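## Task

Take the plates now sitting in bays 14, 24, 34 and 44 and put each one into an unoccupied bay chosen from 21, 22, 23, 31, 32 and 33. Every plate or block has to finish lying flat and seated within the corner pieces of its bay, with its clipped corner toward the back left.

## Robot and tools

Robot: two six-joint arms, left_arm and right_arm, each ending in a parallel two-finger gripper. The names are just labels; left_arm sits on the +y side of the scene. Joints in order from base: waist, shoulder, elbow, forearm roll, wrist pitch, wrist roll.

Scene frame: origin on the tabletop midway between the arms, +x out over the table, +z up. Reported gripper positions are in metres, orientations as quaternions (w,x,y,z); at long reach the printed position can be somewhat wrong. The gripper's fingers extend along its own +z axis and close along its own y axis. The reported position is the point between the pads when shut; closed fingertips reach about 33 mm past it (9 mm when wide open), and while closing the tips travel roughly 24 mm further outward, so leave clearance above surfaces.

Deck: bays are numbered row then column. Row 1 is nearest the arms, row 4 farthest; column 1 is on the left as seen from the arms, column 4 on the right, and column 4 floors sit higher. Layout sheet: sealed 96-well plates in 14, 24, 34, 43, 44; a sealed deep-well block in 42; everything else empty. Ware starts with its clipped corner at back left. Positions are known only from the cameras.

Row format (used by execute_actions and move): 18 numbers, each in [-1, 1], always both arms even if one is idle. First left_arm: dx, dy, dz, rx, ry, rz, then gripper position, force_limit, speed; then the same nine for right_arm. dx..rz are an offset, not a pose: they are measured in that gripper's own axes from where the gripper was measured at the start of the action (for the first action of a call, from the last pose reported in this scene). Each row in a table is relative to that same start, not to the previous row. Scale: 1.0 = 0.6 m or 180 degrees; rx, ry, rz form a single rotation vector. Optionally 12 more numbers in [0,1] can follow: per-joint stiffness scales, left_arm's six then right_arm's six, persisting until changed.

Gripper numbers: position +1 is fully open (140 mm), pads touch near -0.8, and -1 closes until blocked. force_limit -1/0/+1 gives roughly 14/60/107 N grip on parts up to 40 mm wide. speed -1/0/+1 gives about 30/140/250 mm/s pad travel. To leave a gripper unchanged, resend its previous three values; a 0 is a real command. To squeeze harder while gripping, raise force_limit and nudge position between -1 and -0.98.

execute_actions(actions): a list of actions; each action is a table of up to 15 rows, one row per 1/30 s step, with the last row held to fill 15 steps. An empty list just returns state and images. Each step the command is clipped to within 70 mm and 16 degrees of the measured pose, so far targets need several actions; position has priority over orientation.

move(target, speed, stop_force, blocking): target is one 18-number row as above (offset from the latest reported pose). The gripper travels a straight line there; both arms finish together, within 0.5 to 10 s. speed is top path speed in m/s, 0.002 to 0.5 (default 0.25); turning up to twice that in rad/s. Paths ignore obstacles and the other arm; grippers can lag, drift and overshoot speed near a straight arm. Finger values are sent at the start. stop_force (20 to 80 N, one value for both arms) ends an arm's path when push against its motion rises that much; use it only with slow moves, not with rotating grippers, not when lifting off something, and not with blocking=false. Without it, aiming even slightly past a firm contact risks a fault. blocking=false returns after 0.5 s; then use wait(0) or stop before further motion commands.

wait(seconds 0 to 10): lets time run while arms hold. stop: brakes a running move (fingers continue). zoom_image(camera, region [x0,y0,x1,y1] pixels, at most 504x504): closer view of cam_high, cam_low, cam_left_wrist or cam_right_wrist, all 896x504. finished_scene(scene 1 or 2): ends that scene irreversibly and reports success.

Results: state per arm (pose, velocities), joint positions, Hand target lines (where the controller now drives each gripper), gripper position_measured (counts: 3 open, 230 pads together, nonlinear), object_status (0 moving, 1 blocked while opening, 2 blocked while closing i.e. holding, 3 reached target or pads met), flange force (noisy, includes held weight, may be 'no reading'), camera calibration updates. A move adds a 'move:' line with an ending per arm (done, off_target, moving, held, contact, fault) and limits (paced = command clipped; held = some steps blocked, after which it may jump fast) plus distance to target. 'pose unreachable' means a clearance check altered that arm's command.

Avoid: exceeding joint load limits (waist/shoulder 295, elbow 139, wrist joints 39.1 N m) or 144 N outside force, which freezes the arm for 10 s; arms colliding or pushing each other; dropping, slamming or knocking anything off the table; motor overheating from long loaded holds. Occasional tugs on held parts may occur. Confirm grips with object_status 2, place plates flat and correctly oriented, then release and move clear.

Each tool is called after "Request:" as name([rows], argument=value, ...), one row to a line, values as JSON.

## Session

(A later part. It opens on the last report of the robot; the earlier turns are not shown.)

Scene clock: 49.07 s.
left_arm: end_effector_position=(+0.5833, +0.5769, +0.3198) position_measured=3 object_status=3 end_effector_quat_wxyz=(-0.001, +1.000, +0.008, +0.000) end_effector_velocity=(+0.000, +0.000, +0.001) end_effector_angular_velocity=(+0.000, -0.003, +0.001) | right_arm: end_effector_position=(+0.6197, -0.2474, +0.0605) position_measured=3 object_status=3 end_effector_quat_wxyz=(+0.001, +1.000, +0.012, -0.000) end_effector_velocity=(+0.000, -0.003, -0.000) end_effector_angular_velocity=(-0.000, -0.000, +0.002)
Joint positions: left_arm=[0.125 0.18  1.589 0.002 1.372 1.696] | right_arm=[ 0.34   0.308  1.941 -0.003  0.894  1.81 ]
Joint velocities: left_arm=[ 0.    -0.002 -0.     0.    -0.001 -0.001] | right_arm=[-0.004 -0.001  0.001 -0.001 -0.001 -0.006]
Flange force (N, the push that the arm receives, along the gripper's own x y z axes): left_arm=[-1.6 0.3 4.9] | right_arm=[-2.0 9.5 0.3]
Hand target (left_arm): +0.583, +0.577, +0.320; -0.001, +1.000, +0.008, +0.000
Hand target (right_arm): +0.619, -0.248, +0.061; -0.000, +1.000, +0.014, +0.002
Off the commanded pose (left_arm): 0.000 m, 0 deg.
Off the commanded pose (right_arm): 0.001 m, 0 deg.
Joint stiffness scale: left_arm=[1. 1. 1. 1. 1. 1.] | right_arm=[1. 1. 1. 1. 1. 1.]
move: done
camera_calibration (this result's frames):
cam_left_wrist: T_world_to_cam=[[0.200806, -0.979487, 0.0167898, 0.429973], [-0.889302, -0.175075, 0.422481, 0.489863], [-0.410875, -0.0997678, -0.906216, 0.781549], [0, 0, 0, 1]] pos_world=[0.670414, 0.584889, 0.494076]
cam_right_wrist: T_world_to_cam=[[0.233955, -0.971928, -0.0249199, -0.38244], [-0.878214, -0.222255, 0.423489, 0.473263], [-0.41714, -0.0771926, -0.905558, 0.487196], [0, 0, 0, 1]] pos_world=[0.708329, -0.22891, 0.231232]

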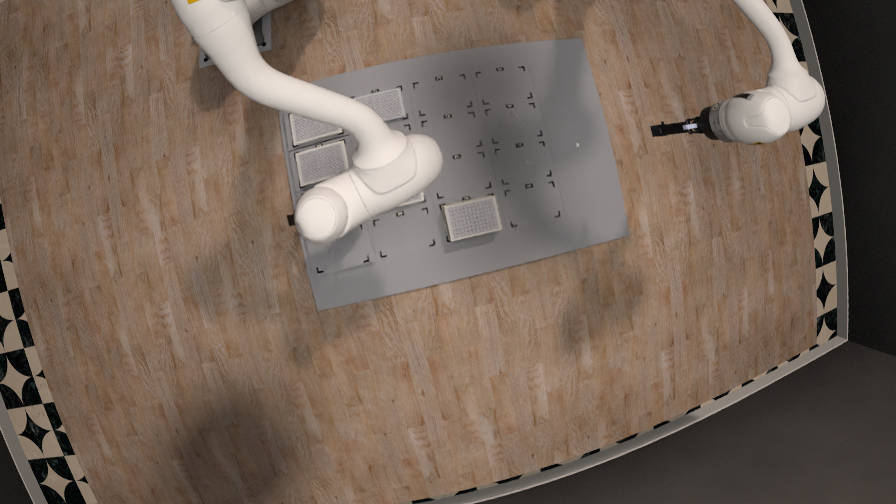

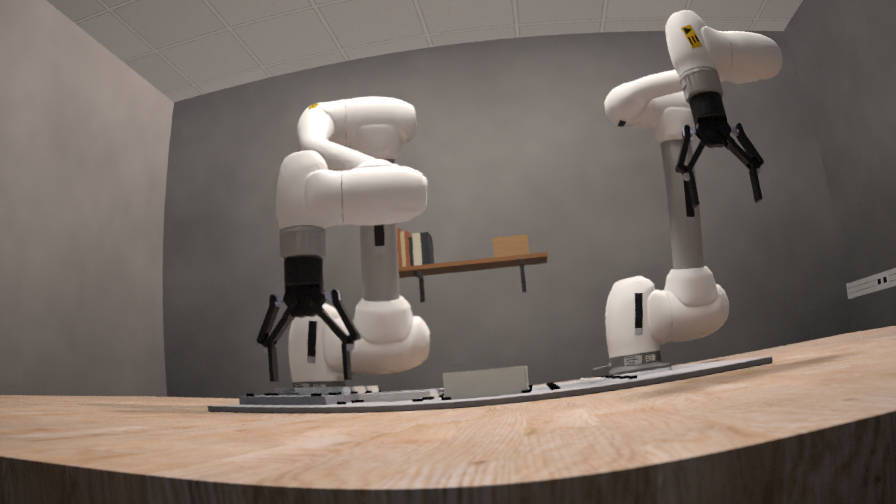

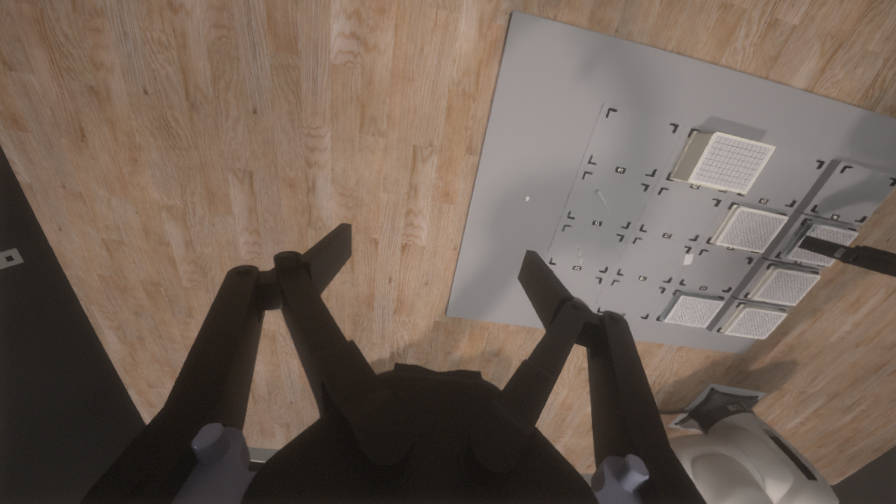

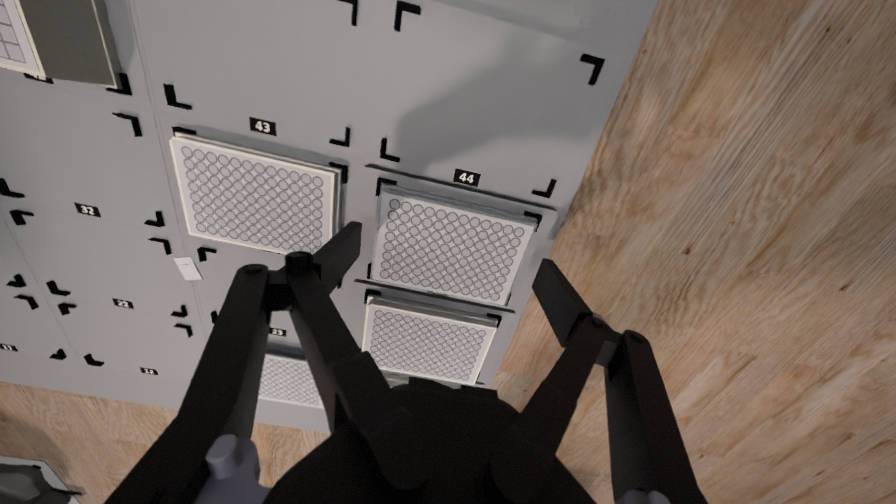

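Request:
move(target=[0,0,0,0,0,0,1,0,0,-0.0028,-0.0022,0.0375,0,0,0,1,0.3,0], speed=0.06)

Request:
execute_actions([
  [[0,0,0,0,0,0,1,0,0,0,0,-0.003,0,0,0,-1,0.3,-0.6]],
])

Request:
zoom_image(camera="cam_right_wrist", region=[294,120,614,340])

Scene clock: 59.37 s.
left_arm: end_effector_position=(+0.5833, +0.5769, +0.3198) position_measured=3 object_status=3 end_effector_quat_wxyz=(-0.001, +1.000, +0.008, +0.000) end_effector_velocity=(-0.000, +0.000, +0.001) end_effector_angular_velocity=(+0.002, -0.001, -0.001) | right_arm: end_effector_position=(+0.6201, -0.2465, +0.0428) position_measured=3 object_status=3 end_effector_quat_wxyz=(+0.001, +1.000, +0.013, +0.002) end_effector_velocity=(+0.001, +0.001, -0.001) end_effector_angular_velocity=(+0.002, -0.002, -0.001)
Joint positions: left_arm=[0.125 0.18  1.589 0.002 1.372 1.696] | right_arm=[ 0.341  0.326  1.955 -0.003  0.857  1.809]
Joint velocities: left_arm=[-0.001 -0.001 -0.     0.002  0.    -0.   ] | right_arm=[-0.     0.002 -0.     0.002 -0.004  0.   ]
Flange force (N, the push that the arm receives, along the gripper's own x y z axes): left_arm=[-1.1 1.8 4.6] | right_arm=[2.2 7.5 2.3]
Hand target (left_arm): +0.583, +0.577, +0.320; -0.001, +1.000, +0.008, +0.000
Hand target (right_arm): +0.618, -0.246, +0.038; +0.001, +1.000, +0.012, -0.000
Off the commanded pose (left_arm): 0.000 m, 0 deg.
Off the commanded pose (right_arm): 0.005 m, 0 deg.
Joint stiffness scale: left_arm=[1. 1. 1. 1. 1. 1.] | right_arm=[1. 1. 1. 1. 1. 1.]
move: off_target (right_arm)
camera_calibration (this result's frames):
cam_left_wrist: T_world_to_cam=[[0.200806, -0.979487, 0.0167897, 0.429973], [-0.889302, -0.175075, 0.422481, 0.489863], [-0.410875, -0.0997677, -0.906216, 0.781549], [0, 0, 0, 1]] pos_world=[0.670414, 0.584889, 0.494076]
cam_right_wrist: T_world_to_cam=[[0.235941, -0.971444, -0.0250823, -0.383191], [-0.879378, -0.224422, 0.419914, 0.481592], [-0.413552, -0.0770182, -0.907217, 0.469292], [0, 0, 0, 1]] pos_world=[0.707989, -0.228024, 0.213911]

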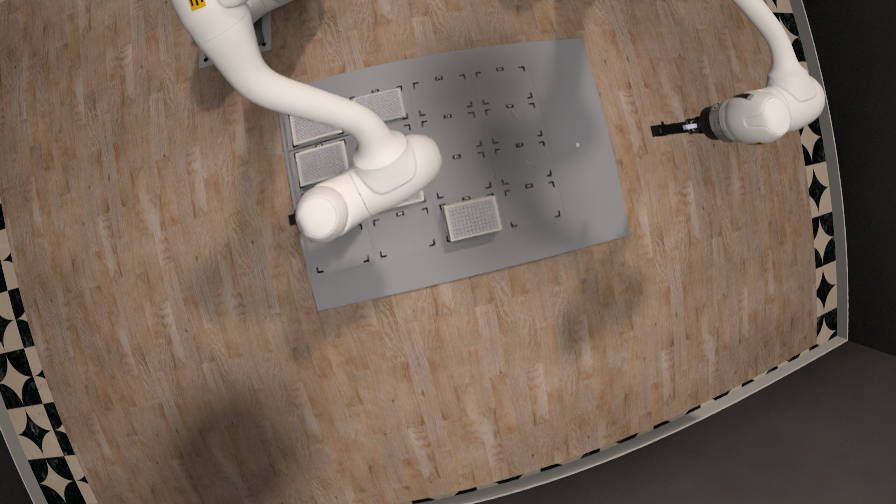

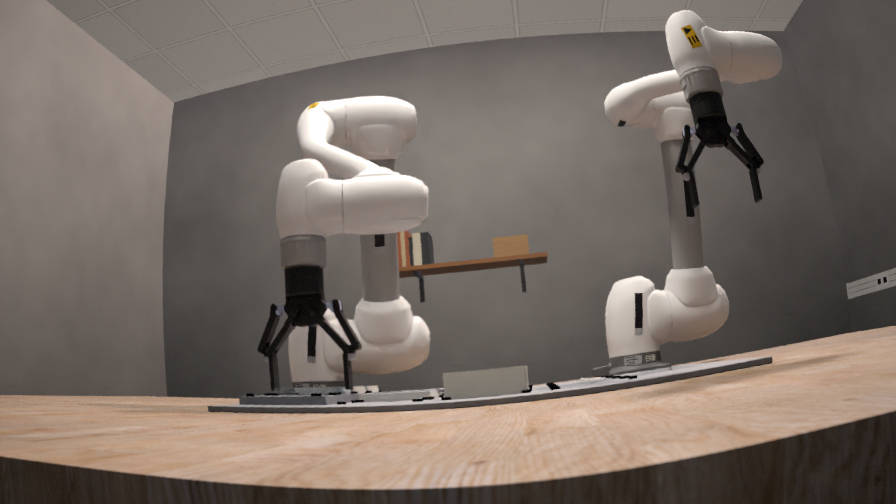

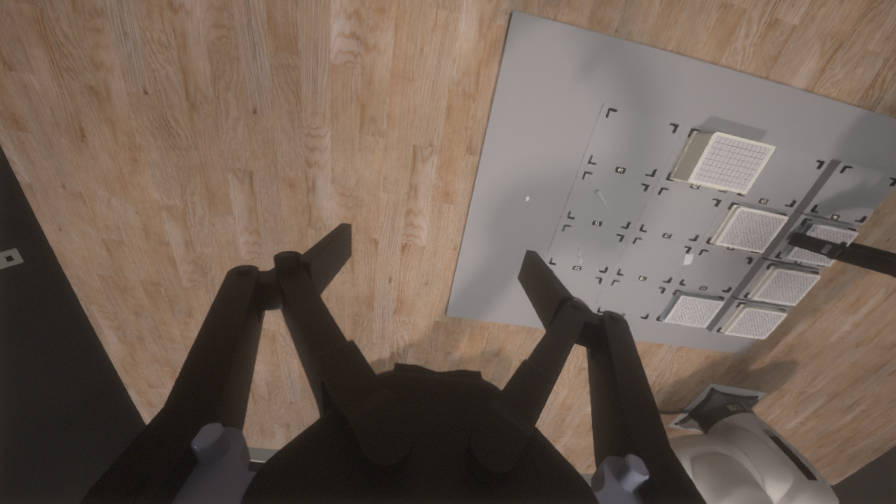

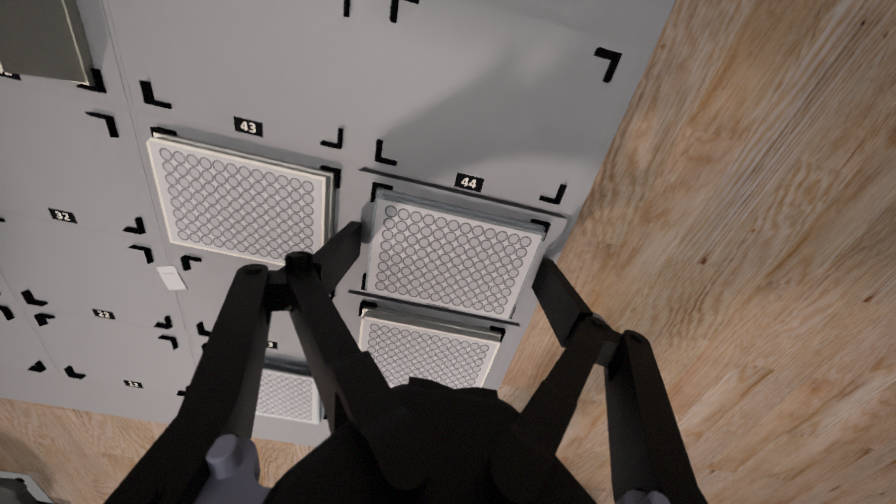

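Scene clock: 59.87 s.
left_arm: end_effector_position=(+0.5833, +0.5769, +0.3198) position_measured=3 object_status=3 end_effector_quat_wxyz=(-0.001, +1.000, +0.008, +0.000) end_effector_velocity=(-0.000, +0.001, +0.000) end_effector_angular_velocity=(+0.002, +0.001, +0.000) | right_arm: end_effector_position=(+0.6202, -0.2464, +0.0439) position_measured=38 object_status=0 end_effector_quat_wxyz=(+0.001, +1.000, +0.013, +0.002) end_effector_velocity=(+0.000, +0.000, +0.000) end_effector_angular_velocity=(+0.001, -0.000, -0.001)
Joint positions: left_arm=[0.125 0.18  1.589 0.002 1.372 1.696] | right_arm=[ 0.341  0.325  1.954 -0.003  0.859  1.809]
Joint velocities: left_arm=[-0.    -0.     0.     0.002  0.    -0.001] | right_arm=[-0.    -0.    -0.     0.001  0.     0.   ]
Flange force (N, the push that the arm receives, along the gripper's own x y z axes): left_arm=[-0.5 0.7 4.8] | right_arm=[-5.2 8.0 -28.3]
Hand target (left_arm): +0.583, +0.577, +0.320; -0.001, +1.000, +0.008, +0.000
Hand target (right_arm): +0.620, -0.246, +0.045; +0.001, +1.000, +0.013, +0.002
Off the commanded pose (left_arm): 0.000 m, 0 deg.
Off the commanded pose (right_arm): 0.001 m, 0 deg.
Joint stiffness scale: left_arm=[1. 1. 1. 1. 1. 1.] | right_arm=[1. 1. 1. 1. 1. 1.]
camera_calibration (this result's frames):
cam_left_wrist: T_world_to_cam=[[0.200806, -0.979487, 0.0167899, 0.429973], [-0.889302, -0.175075, 0.422481, 0.489863], [-0.410875, -0.0997679, -0.906216, 0.781549], [0, 0, 0, 1]] pos_world=[0.670414, 0.584889, 0.494076]
cam_right_wrist: T_world_to_cam=[[0.235949, -0.971442, -0.0250871, -0.383162], [-0.879504, -0.224455, 0.419634, 0.481281], [-0.413281, -0.0769479, -0.907347, 0.470232], [0, 0, 0, 1]] pos_world=[0.708033, -0.22801, 0.21509]

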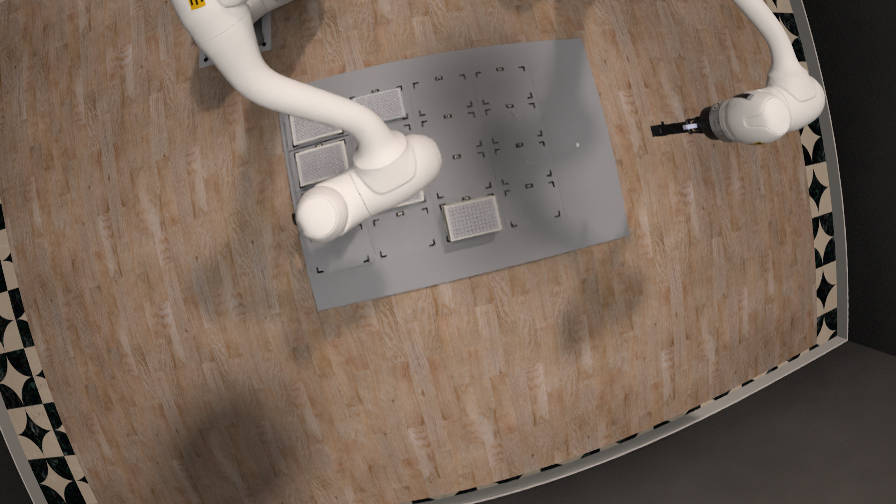

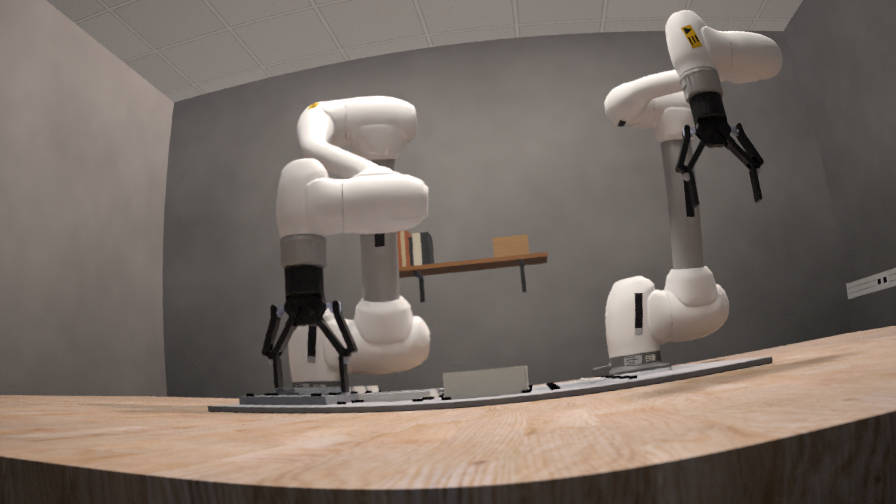

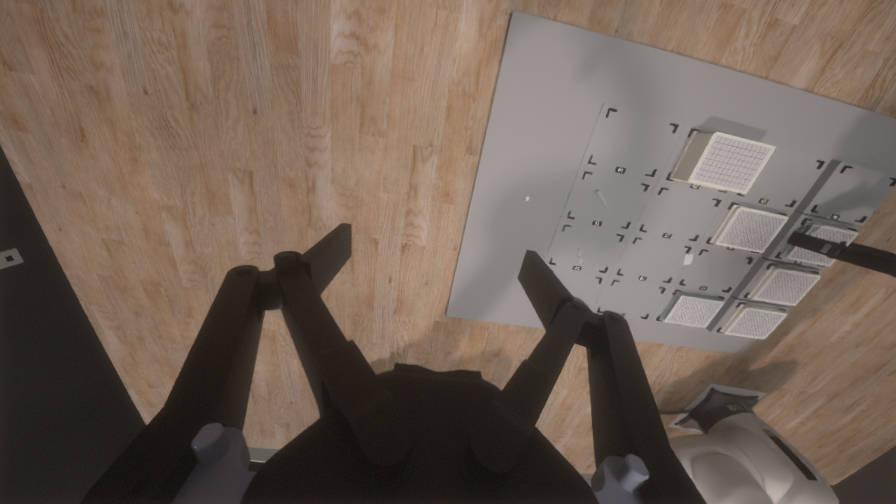

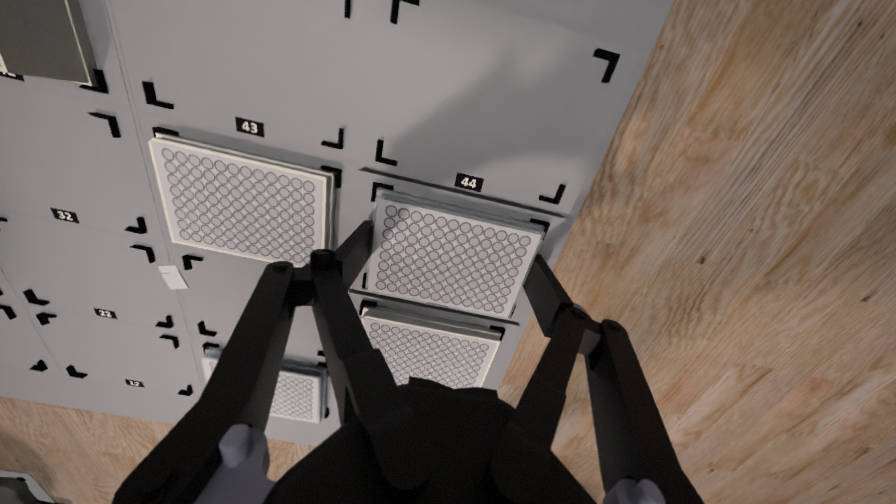

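Region (294, 120, 614, 340) of cam_right_wrist's 896x504 image, scaled by 1.575, with more detail than that image has; it fills the top 346 rows of this view, and the rest is white.

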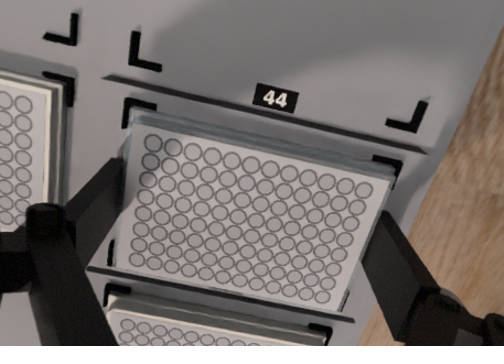

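Request:
move(target=[0,0,0,0,0,0,1,0,0,0.003,-0.001,-0.034,0,0,0,-1,0.3,-0.6], speed=0.07)

Request:
move(target=[0,0,0,0,0,0,1,0,0,0.0142,-0.5483,0,-0.001,-0.001,0.002,-1,0.3,-0.6], speed=0.3)

Scene clock: 63.80 s.
left_arm: end_effector_position=(+0.5833, +0.5769, +0.3198) position_measured=3 object_status=3 end_effector_quat_wxyz=(-0.001, +1.000, +0.008, +0.000) end_effector_velocity=(+0.000, -0.000, -0.000) end_effector_angular_velocity=(+0.000, -0.000, -0.001) | right_arm: end_effector_position=(+0.6203, -0.2464, +0.0594) position_measured=39 object_status=2 end_effector_quat_wxyz=(+0.001, +1.000, +0.013, +0.000) end_effector_velocity=(-0.000, -0.000, +0.002) end_effector_angular_velocity=(-0.001, +0.002, +0.000)
Joint positions: left_arm=[0.125 0.18  1.589 0.002 1.372 1.696] | right_arm=[ 0.341  0.31   1.94  -0.003  0.892  1.809]
Joint velocities: left_arm=[-0.001  0.     0.     0.    -0.    -0.   ] | right_arm=[-0.    -0.002 -0.001 -0.001  0.005  0.   ]
Flange force (N, the push that the arm receives, along the gripper's own x y z axes): left_arm=[-0.3 1.5 4.9] | right_arm=[-2.3 6.4 -2.7]
Hand target (left_arm): +0.583, +0.577, +0.320; -0.001, +1.000, +0.008, +0.000
Hand target (right_arm): +0.622, -0.246, +0.064; +0.001, +1.000, +0.013, +0.002
Off the commanded pose (left_arm): 0.000 m, 0 deg.
Off the commanded pose (right_arm): 0.005 m, 0 deg.
Joint stiffness scale: left_arm=[1. 1. 1. 1. 1. 1.] | right_arm=[1. 1. 1. 1. 1. 1.]
move: off_target (right_arm)
camera_calibration (this result's frames):
cam_left_wrist: T_world_to_cam=[[0.200806, -0.979487, 0.0167897, 0.429973], [-0.889302, -0.175075, 0.422481, 0.489863], [-0.410875, -0.0997676, -0.906216, 0.781549], [0, 0, 0, 1]] pos_world=[0.670414, 0.584889, 0.494076]
cam_right_wrist: T_world_to_cam=[[0.235789, -0.971484, -0.0249318, -0.38271], [-0.877931, -0.223943, 0.423187, 0.47379], [-0.416703, -0.0778944, -0.905699, 0.486129], [0, 0, 0, 1]] pos_world=[0.708765, -0.227828, 0.230243]

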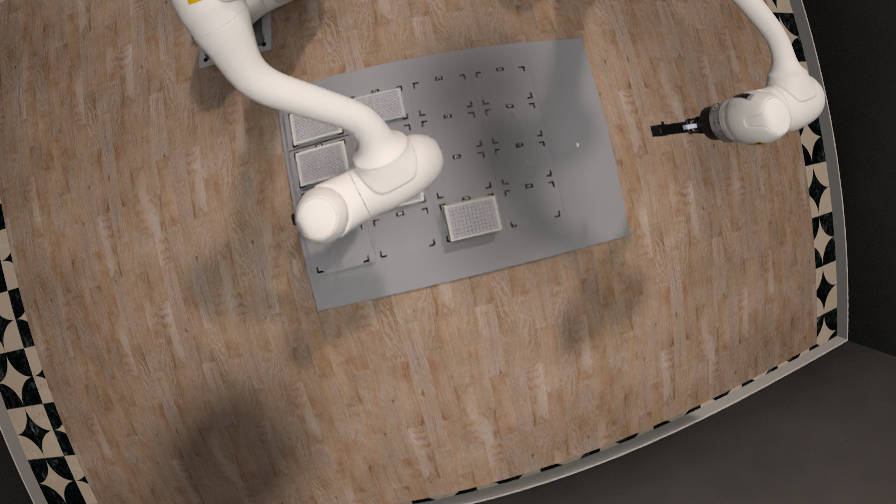

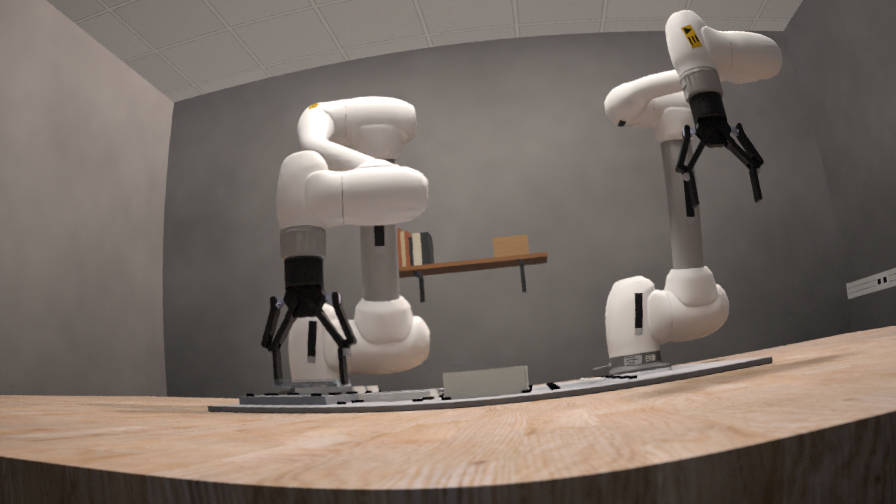

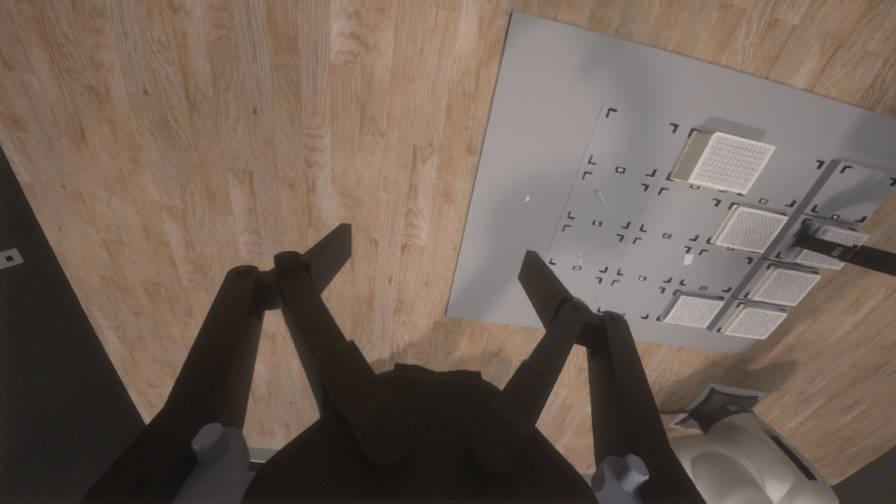

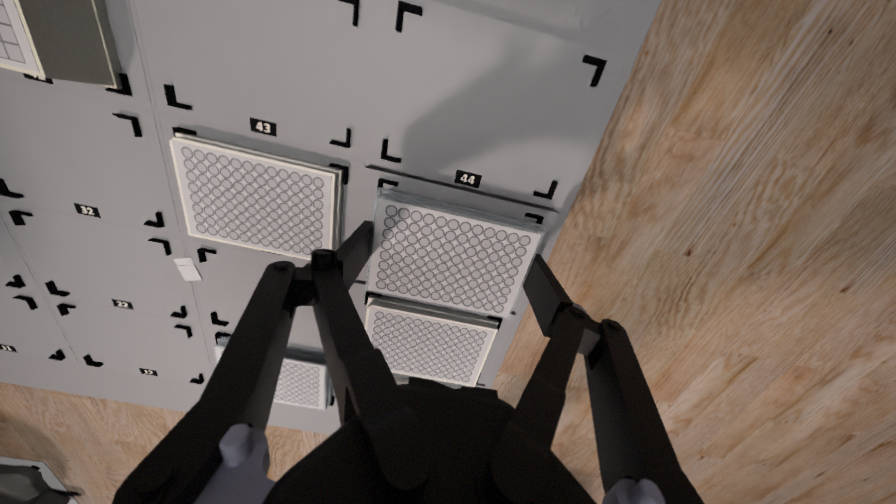

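Scene clock: 65.50 s.
left_arm: end_effector_position=(+0.5833, +0.5769, +0.3198) position_measured=3 object_status=3 end_effector_quat_wxyz=(-0.001, +1.000, +0.008, +0.000) end_effector_velocity=(+0.000, +0.000, -0.001) end_effector_angular_velocity=(+0.000, -0.000, +0.001) | right_arm: end_effector_position=(+0.6206, +0.0818, +0.0603) position_measured=39 object_status=2 end_effector_quat_wxyz=(+0.000, +1.000, +0.012, +0.000) end_effector_velocity=(+0.001, +0.002, +0.000) end_effector_angular_velocity=(-0.001, +0.000, -0.002)
Joint positions: left_arm=[0.125 0.18  1.589 0.002 1.372 1.696] | right_arm=[ 0.757  0.533  1.591 -0.001  1.018  2.226]
Joint velocities: left_arm=[ 0.001  0.001  0.    -0.    -0.001 -0.   ] | right_arm=[ 0.001  0.003 -0.005 -0.001  0.003  0.004]
Flange force (N, the push that the arm receives, along the gripper's own x y z axes): left_arm=[0.8 0.9 5.9] | right_arm=[5.1 3.8 5.3]
Hand target (left_arm): +0.583, +0.577, +0.320; -0.001, +1.000, +0.008, +0.000
Hand target (right_arm): +0.621, +0.083, +0.059; +0.002, +1.000, +0.010, -0.001
Off the commanded pose (left_arm): 0.000 m, 0 deg.
Off the commanded pose (right_arm): 0.002 m, 0 deg.
Joint stiffness scale: left_arm=[1. 1. 1. 1. 1. 1.] | right_arm=[1. 1. 1. 1. 1. 1.]
move: done
camera_calibration (this result's frames):
cam_left_wrist: T_world_to_cam=[[0.200806, -0.979487, 0.0167898, 0.429973], [-0.889302, -0.175075, 0.422481, 0.489863], [-0.410875, -0.0997678, -0.906216, 0.781549], [0, 0, 0, 1]] pos_world=[0.670414, 0.584889, 0.494076]
cam_right_wrist: T_world_to_cam=[[0.234249, -0.971824, -0.026184, -0.0628245], [-0.878469, -0.22313, 0.422498, 0.547505], [-0.416436, -0.0759681, -0.905985, 0.512255], [0, 0, 0, 1]] pos_world=[0.709004, 0.100026, 0.231131]

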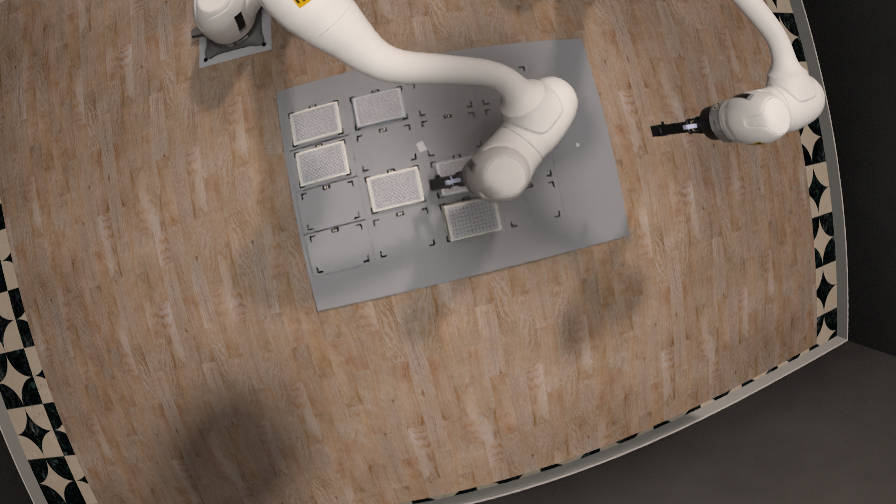

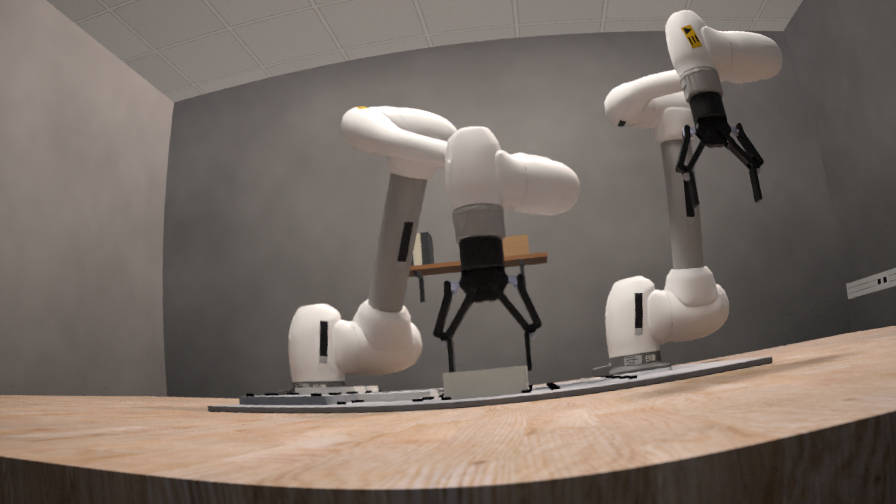

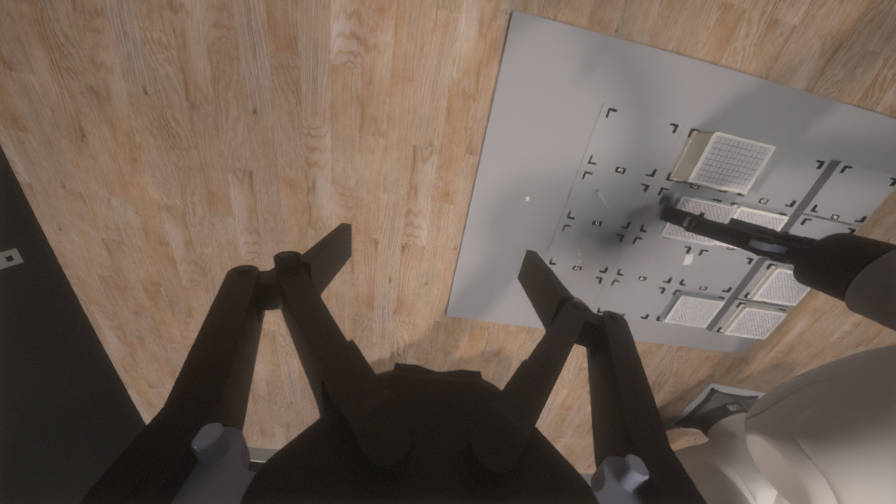

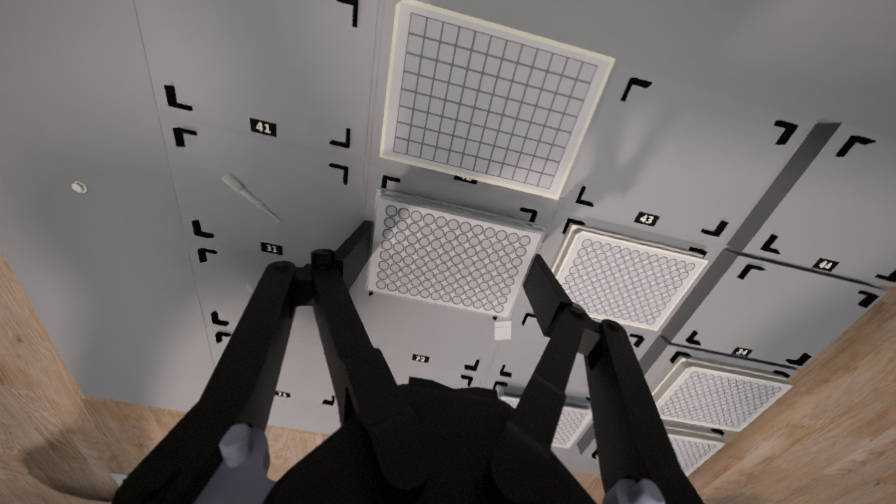

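Request:
move(target=[0,0,0,0,0,0,1,0,0,-0.003,0.0013,0.048,0,-0.0005,0,-1,0.3,-0.6], speed=0.06)

Request:
zoom_image(camera="cam_right_wrist", region=[294,120,614,340])

Scene clock: 68.47 s.
left_arm: end_effector_position=(+0.5833, +0.5769, +0.3198) position_measured=3 object_status=3 end_effector_quat_wxyz=(-0.001, +1.000, +0.008, +0.000) end_effector_velocity=(-0.000, -0.000, +0.000) end_effector_angular_velocity=(-0.002, +0.000, +0.000) | right_arm: end_effector_position=(+0.6202, +0.0818, +0.0372) position_measured=39 object_status=2 end_effector_quat_wxyz=(-0.000, +1.000, +0.012, +0.001) end_effector_velocity=(+0.000, -0.001, -0.002) end_effector_angular_velocity=(-0.001, -0.001, +0.001)
Joint positions: left_arm=[0.125 0.18  1.589 0.002 1.372 1.696] | right_arm=[ 0.757  0.552  1.609 -0.001  0.979  2.226]
Joint velocities: left_arm=[ 0.    -0.     0.    -0.002  0.001  0.001] | right_arm=[-0.     0.001  0.002 -0.001 -0.004  0.   ]
Flange force (N, the push that the arm receives, along the gripper's own x y z axes): left_arm=[-1.4 0.7 5.4] | right_arm=[3.7 3.6 2.8]
Hand target (left_arm): +0.583, +0.577, +0.320; -0.001, +1.000, +0.008, +0.000
Hand target (right_arm): +0.619, +0.081, +0.031; +0.000, +1.000, +0.012, -0.001
Off the commanded pose (left_arm): 0.000 m, 0 deg.
Off the commanded pose (right_arm): 0.006 m, 0 deg.
Joint stiffness scale: left_arm=[1. 1. 1. 1. 1. 1.] | right_arm=[1. 1. 1. 1. 1. 1.]
move: off_target (right_arm)
camera_calibration (this result's frames):
cam_left_wrist: T_world_to_cam=[[0.200806, -0.979487, 0.0167898, 0.429973], [-0.889302, -0.175075, 0.422481, 0.489863], [-0.410875, -0.0997677, -0.906216, 0.781549], [0, 0, 0, 1]] pos_world=[0.670414, 0.584889, 0.494076]
cam_right_wrist: T_world_to_cam=[[0.234102, -0.971827, -0.0273386, -0.0632479], [-0.879377, -0.223656, 0.420327, 0.557626], [-0.4146, -0.0743586, -0.906961, 0.489988], [0, 0, 0, 1]] pos_world=[0.708319, 0.0996854, 0.208286]

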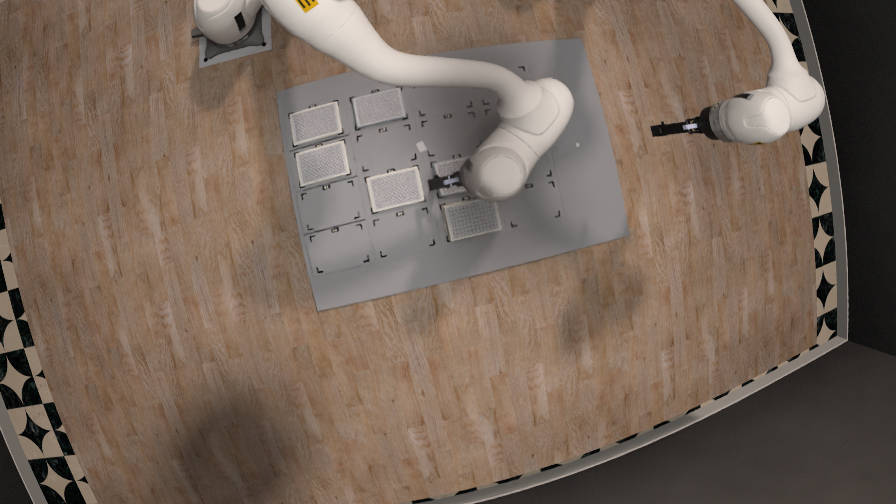

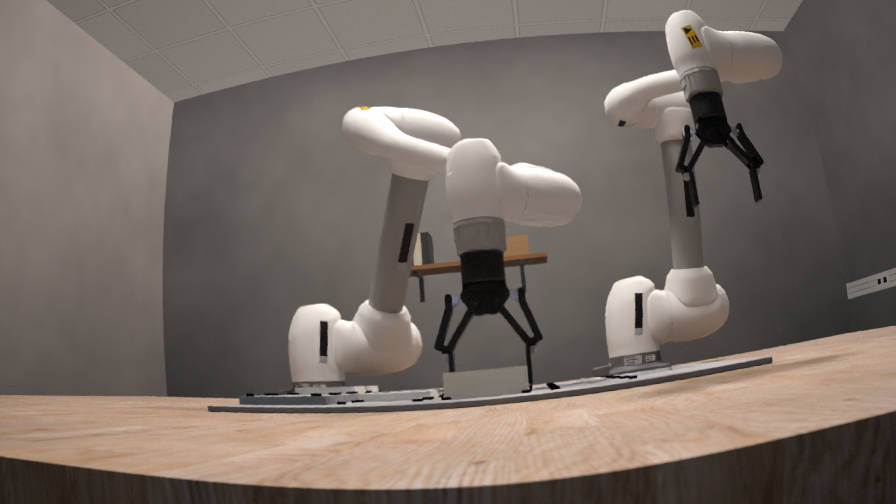

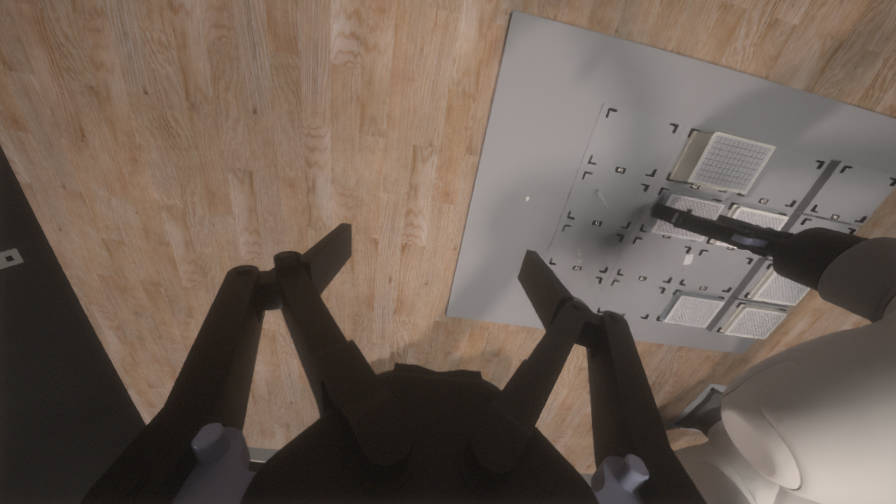

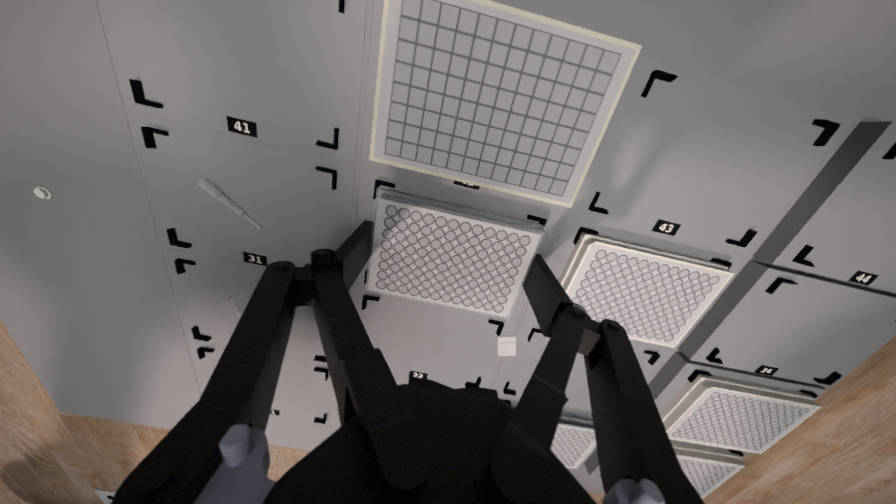

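Region (294, 120, 614, 340) of cam_right_wrist's 896x504 image, scaled by 1.575, with more detail than that image has; it fills the top 346 rows of this view, and the rest is white.

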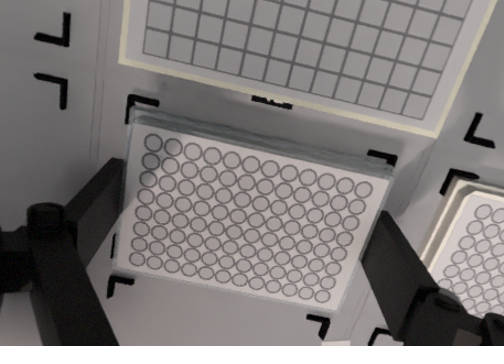

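Request:
move(target=[0,0,0,0,0,0,1,0,0,-0.0015,0.0014,0.0233,0,0,0,-1,0.3,-0.6], speed=0.014)

Request:
zoom_image(camera="cam_right_wrist", region=[294,120,614,340])

Scene clock: 74.13 s.
left_arm: end_effector_position=(+0.5833, +0.5769, +0.3198) position_measured=3 object_status=3 end_effector_quat_wxyz=(-0.001, +1.000, +0.008, +0.000) end_effector_velocity=(+0.000, -0.000, -0.001) end_effector_angular_velocity=(-0.002, +0.002, +0.001) | right_arm: end_effector_position=(+0.6207, +0.0822, +0.0302) position_measured=39 object_status=2 end_effector_quat_wxyz=(-0.002, +1.000, +0.012, +0.003) end_effector_velocity=(-0.000, +0.001, +0.000) end_effector_angular_velocity=(+0.000, -0.001, +0.001)
Joint positions: left_arm=[0.125 0.18  1.589 0.002 1.372 1.696] | right_arm=[ 0.757  0.557  1.615 -0.001  0.963  2.226]
Joint velocities: left_arm=[ 0.001  0.003 -0.    -0.002  0.     0.   ] | right_arm=[ 0.001  0.    -0.    -0.    -0.    -0.   ]
Flange force (N, the push that the arm receives, along the gripper's own x y z axes): left_arm=[1.3 1.3 5.7] | right_arm=[1.6 3.7 -7.6]
Hand target (left_arm): +0.583, +0.577, +0.320; -0.001, +1.000, +0.008, +0.000
Hand target (right_arm): +0.619, +0.081, +0.023; -0.000, +1.000, +0.012, +0.001
Off the commanded pose (left_arm): 0.000 m, 0 deg.
Off the commanded pose (right_arm): 0.007 m, 0 deg.
Joint stiffness scale: left_arm=[1. 1. 1. 1. 1. 1.] | right_arm=[1. 1. 1. 1. 1. 1.]
move: off_target (right_arm)
camera_calibration (this result's frames):
cam_left_wrist: T_world_to_cam=[[0.200806, -0.979487, 0.0167898, 0.429973], [-0.889302, -0.175075, 0.422481, 0.489863], [-0.410875, -0.0997677, -0.906216, 0.781549], [0, 0, 0, 1]] pos_world=[0.670414, 0.584889, 0.494076]
cam_right_wrist: T_world_to_cam=[[0.234204, -0.971753, -0.0290685, -0.0631833], [-0.88068, -0.224729, 0.417013, 0.562102], [-0.411767, -0.0720663, -0.908435, 0.481936], [0, 0, 0, 1]] pos_world=[0.708275, 0.0996534, 0.201567]

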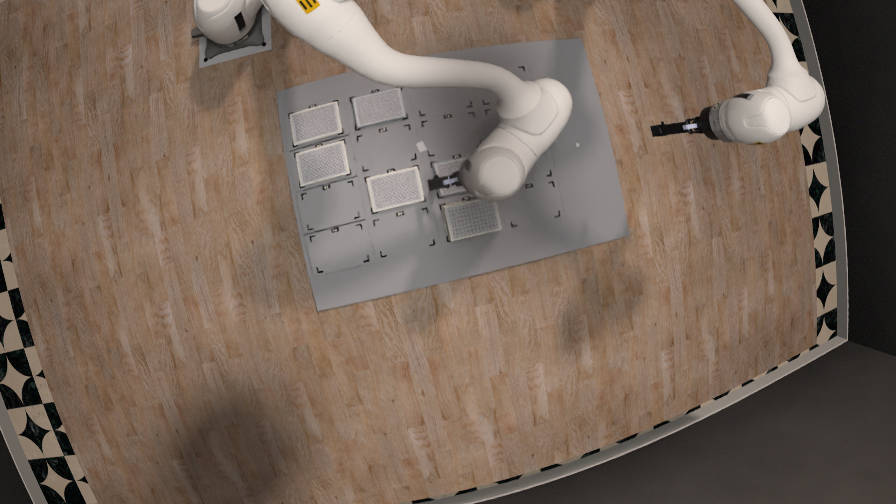

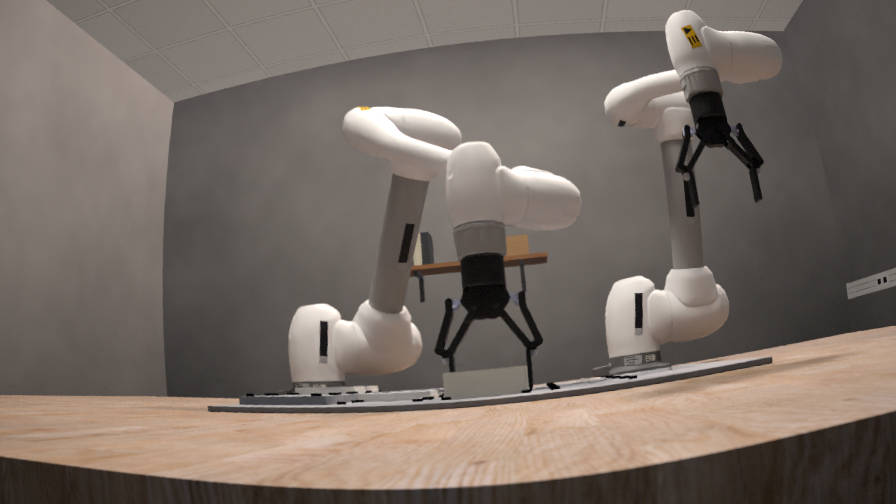

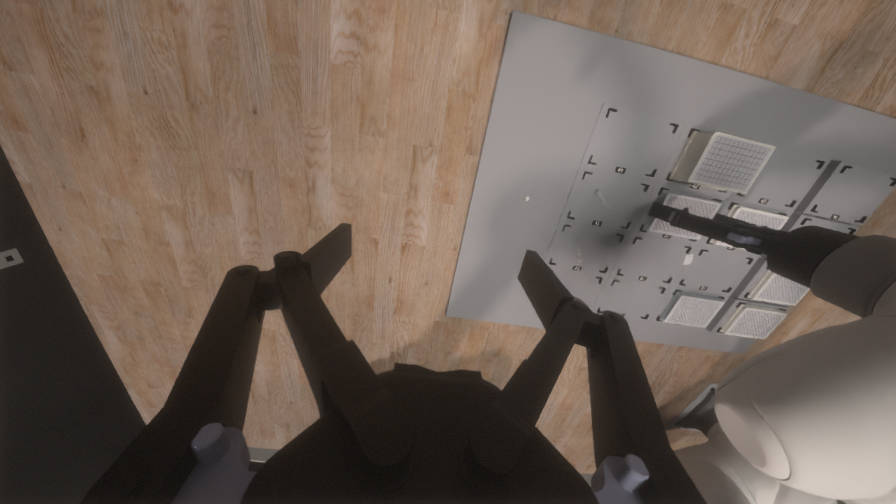

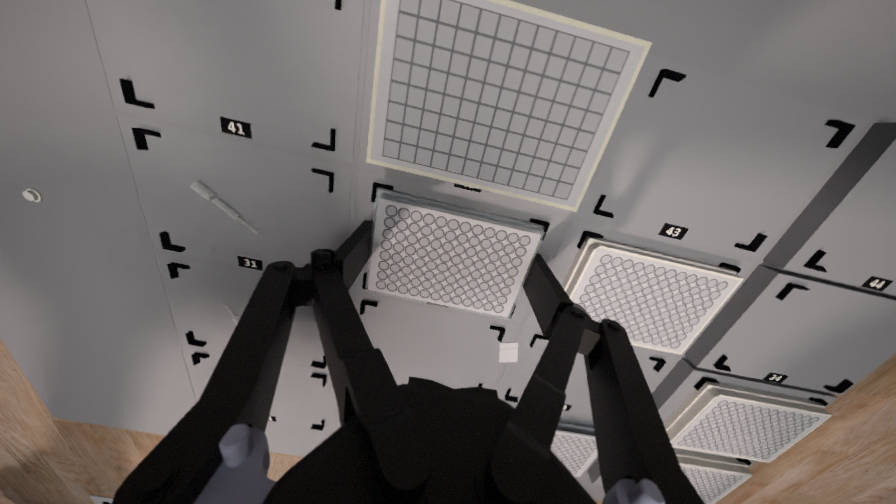

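Region (294, 120, 614, 340) of cam_right_wrist's 896x504 image, scaled by 1.575, with more detail than that image has; it fills the top 346 rows of this view, and the rest is white.

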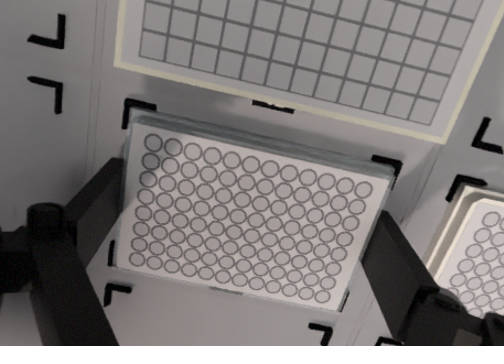

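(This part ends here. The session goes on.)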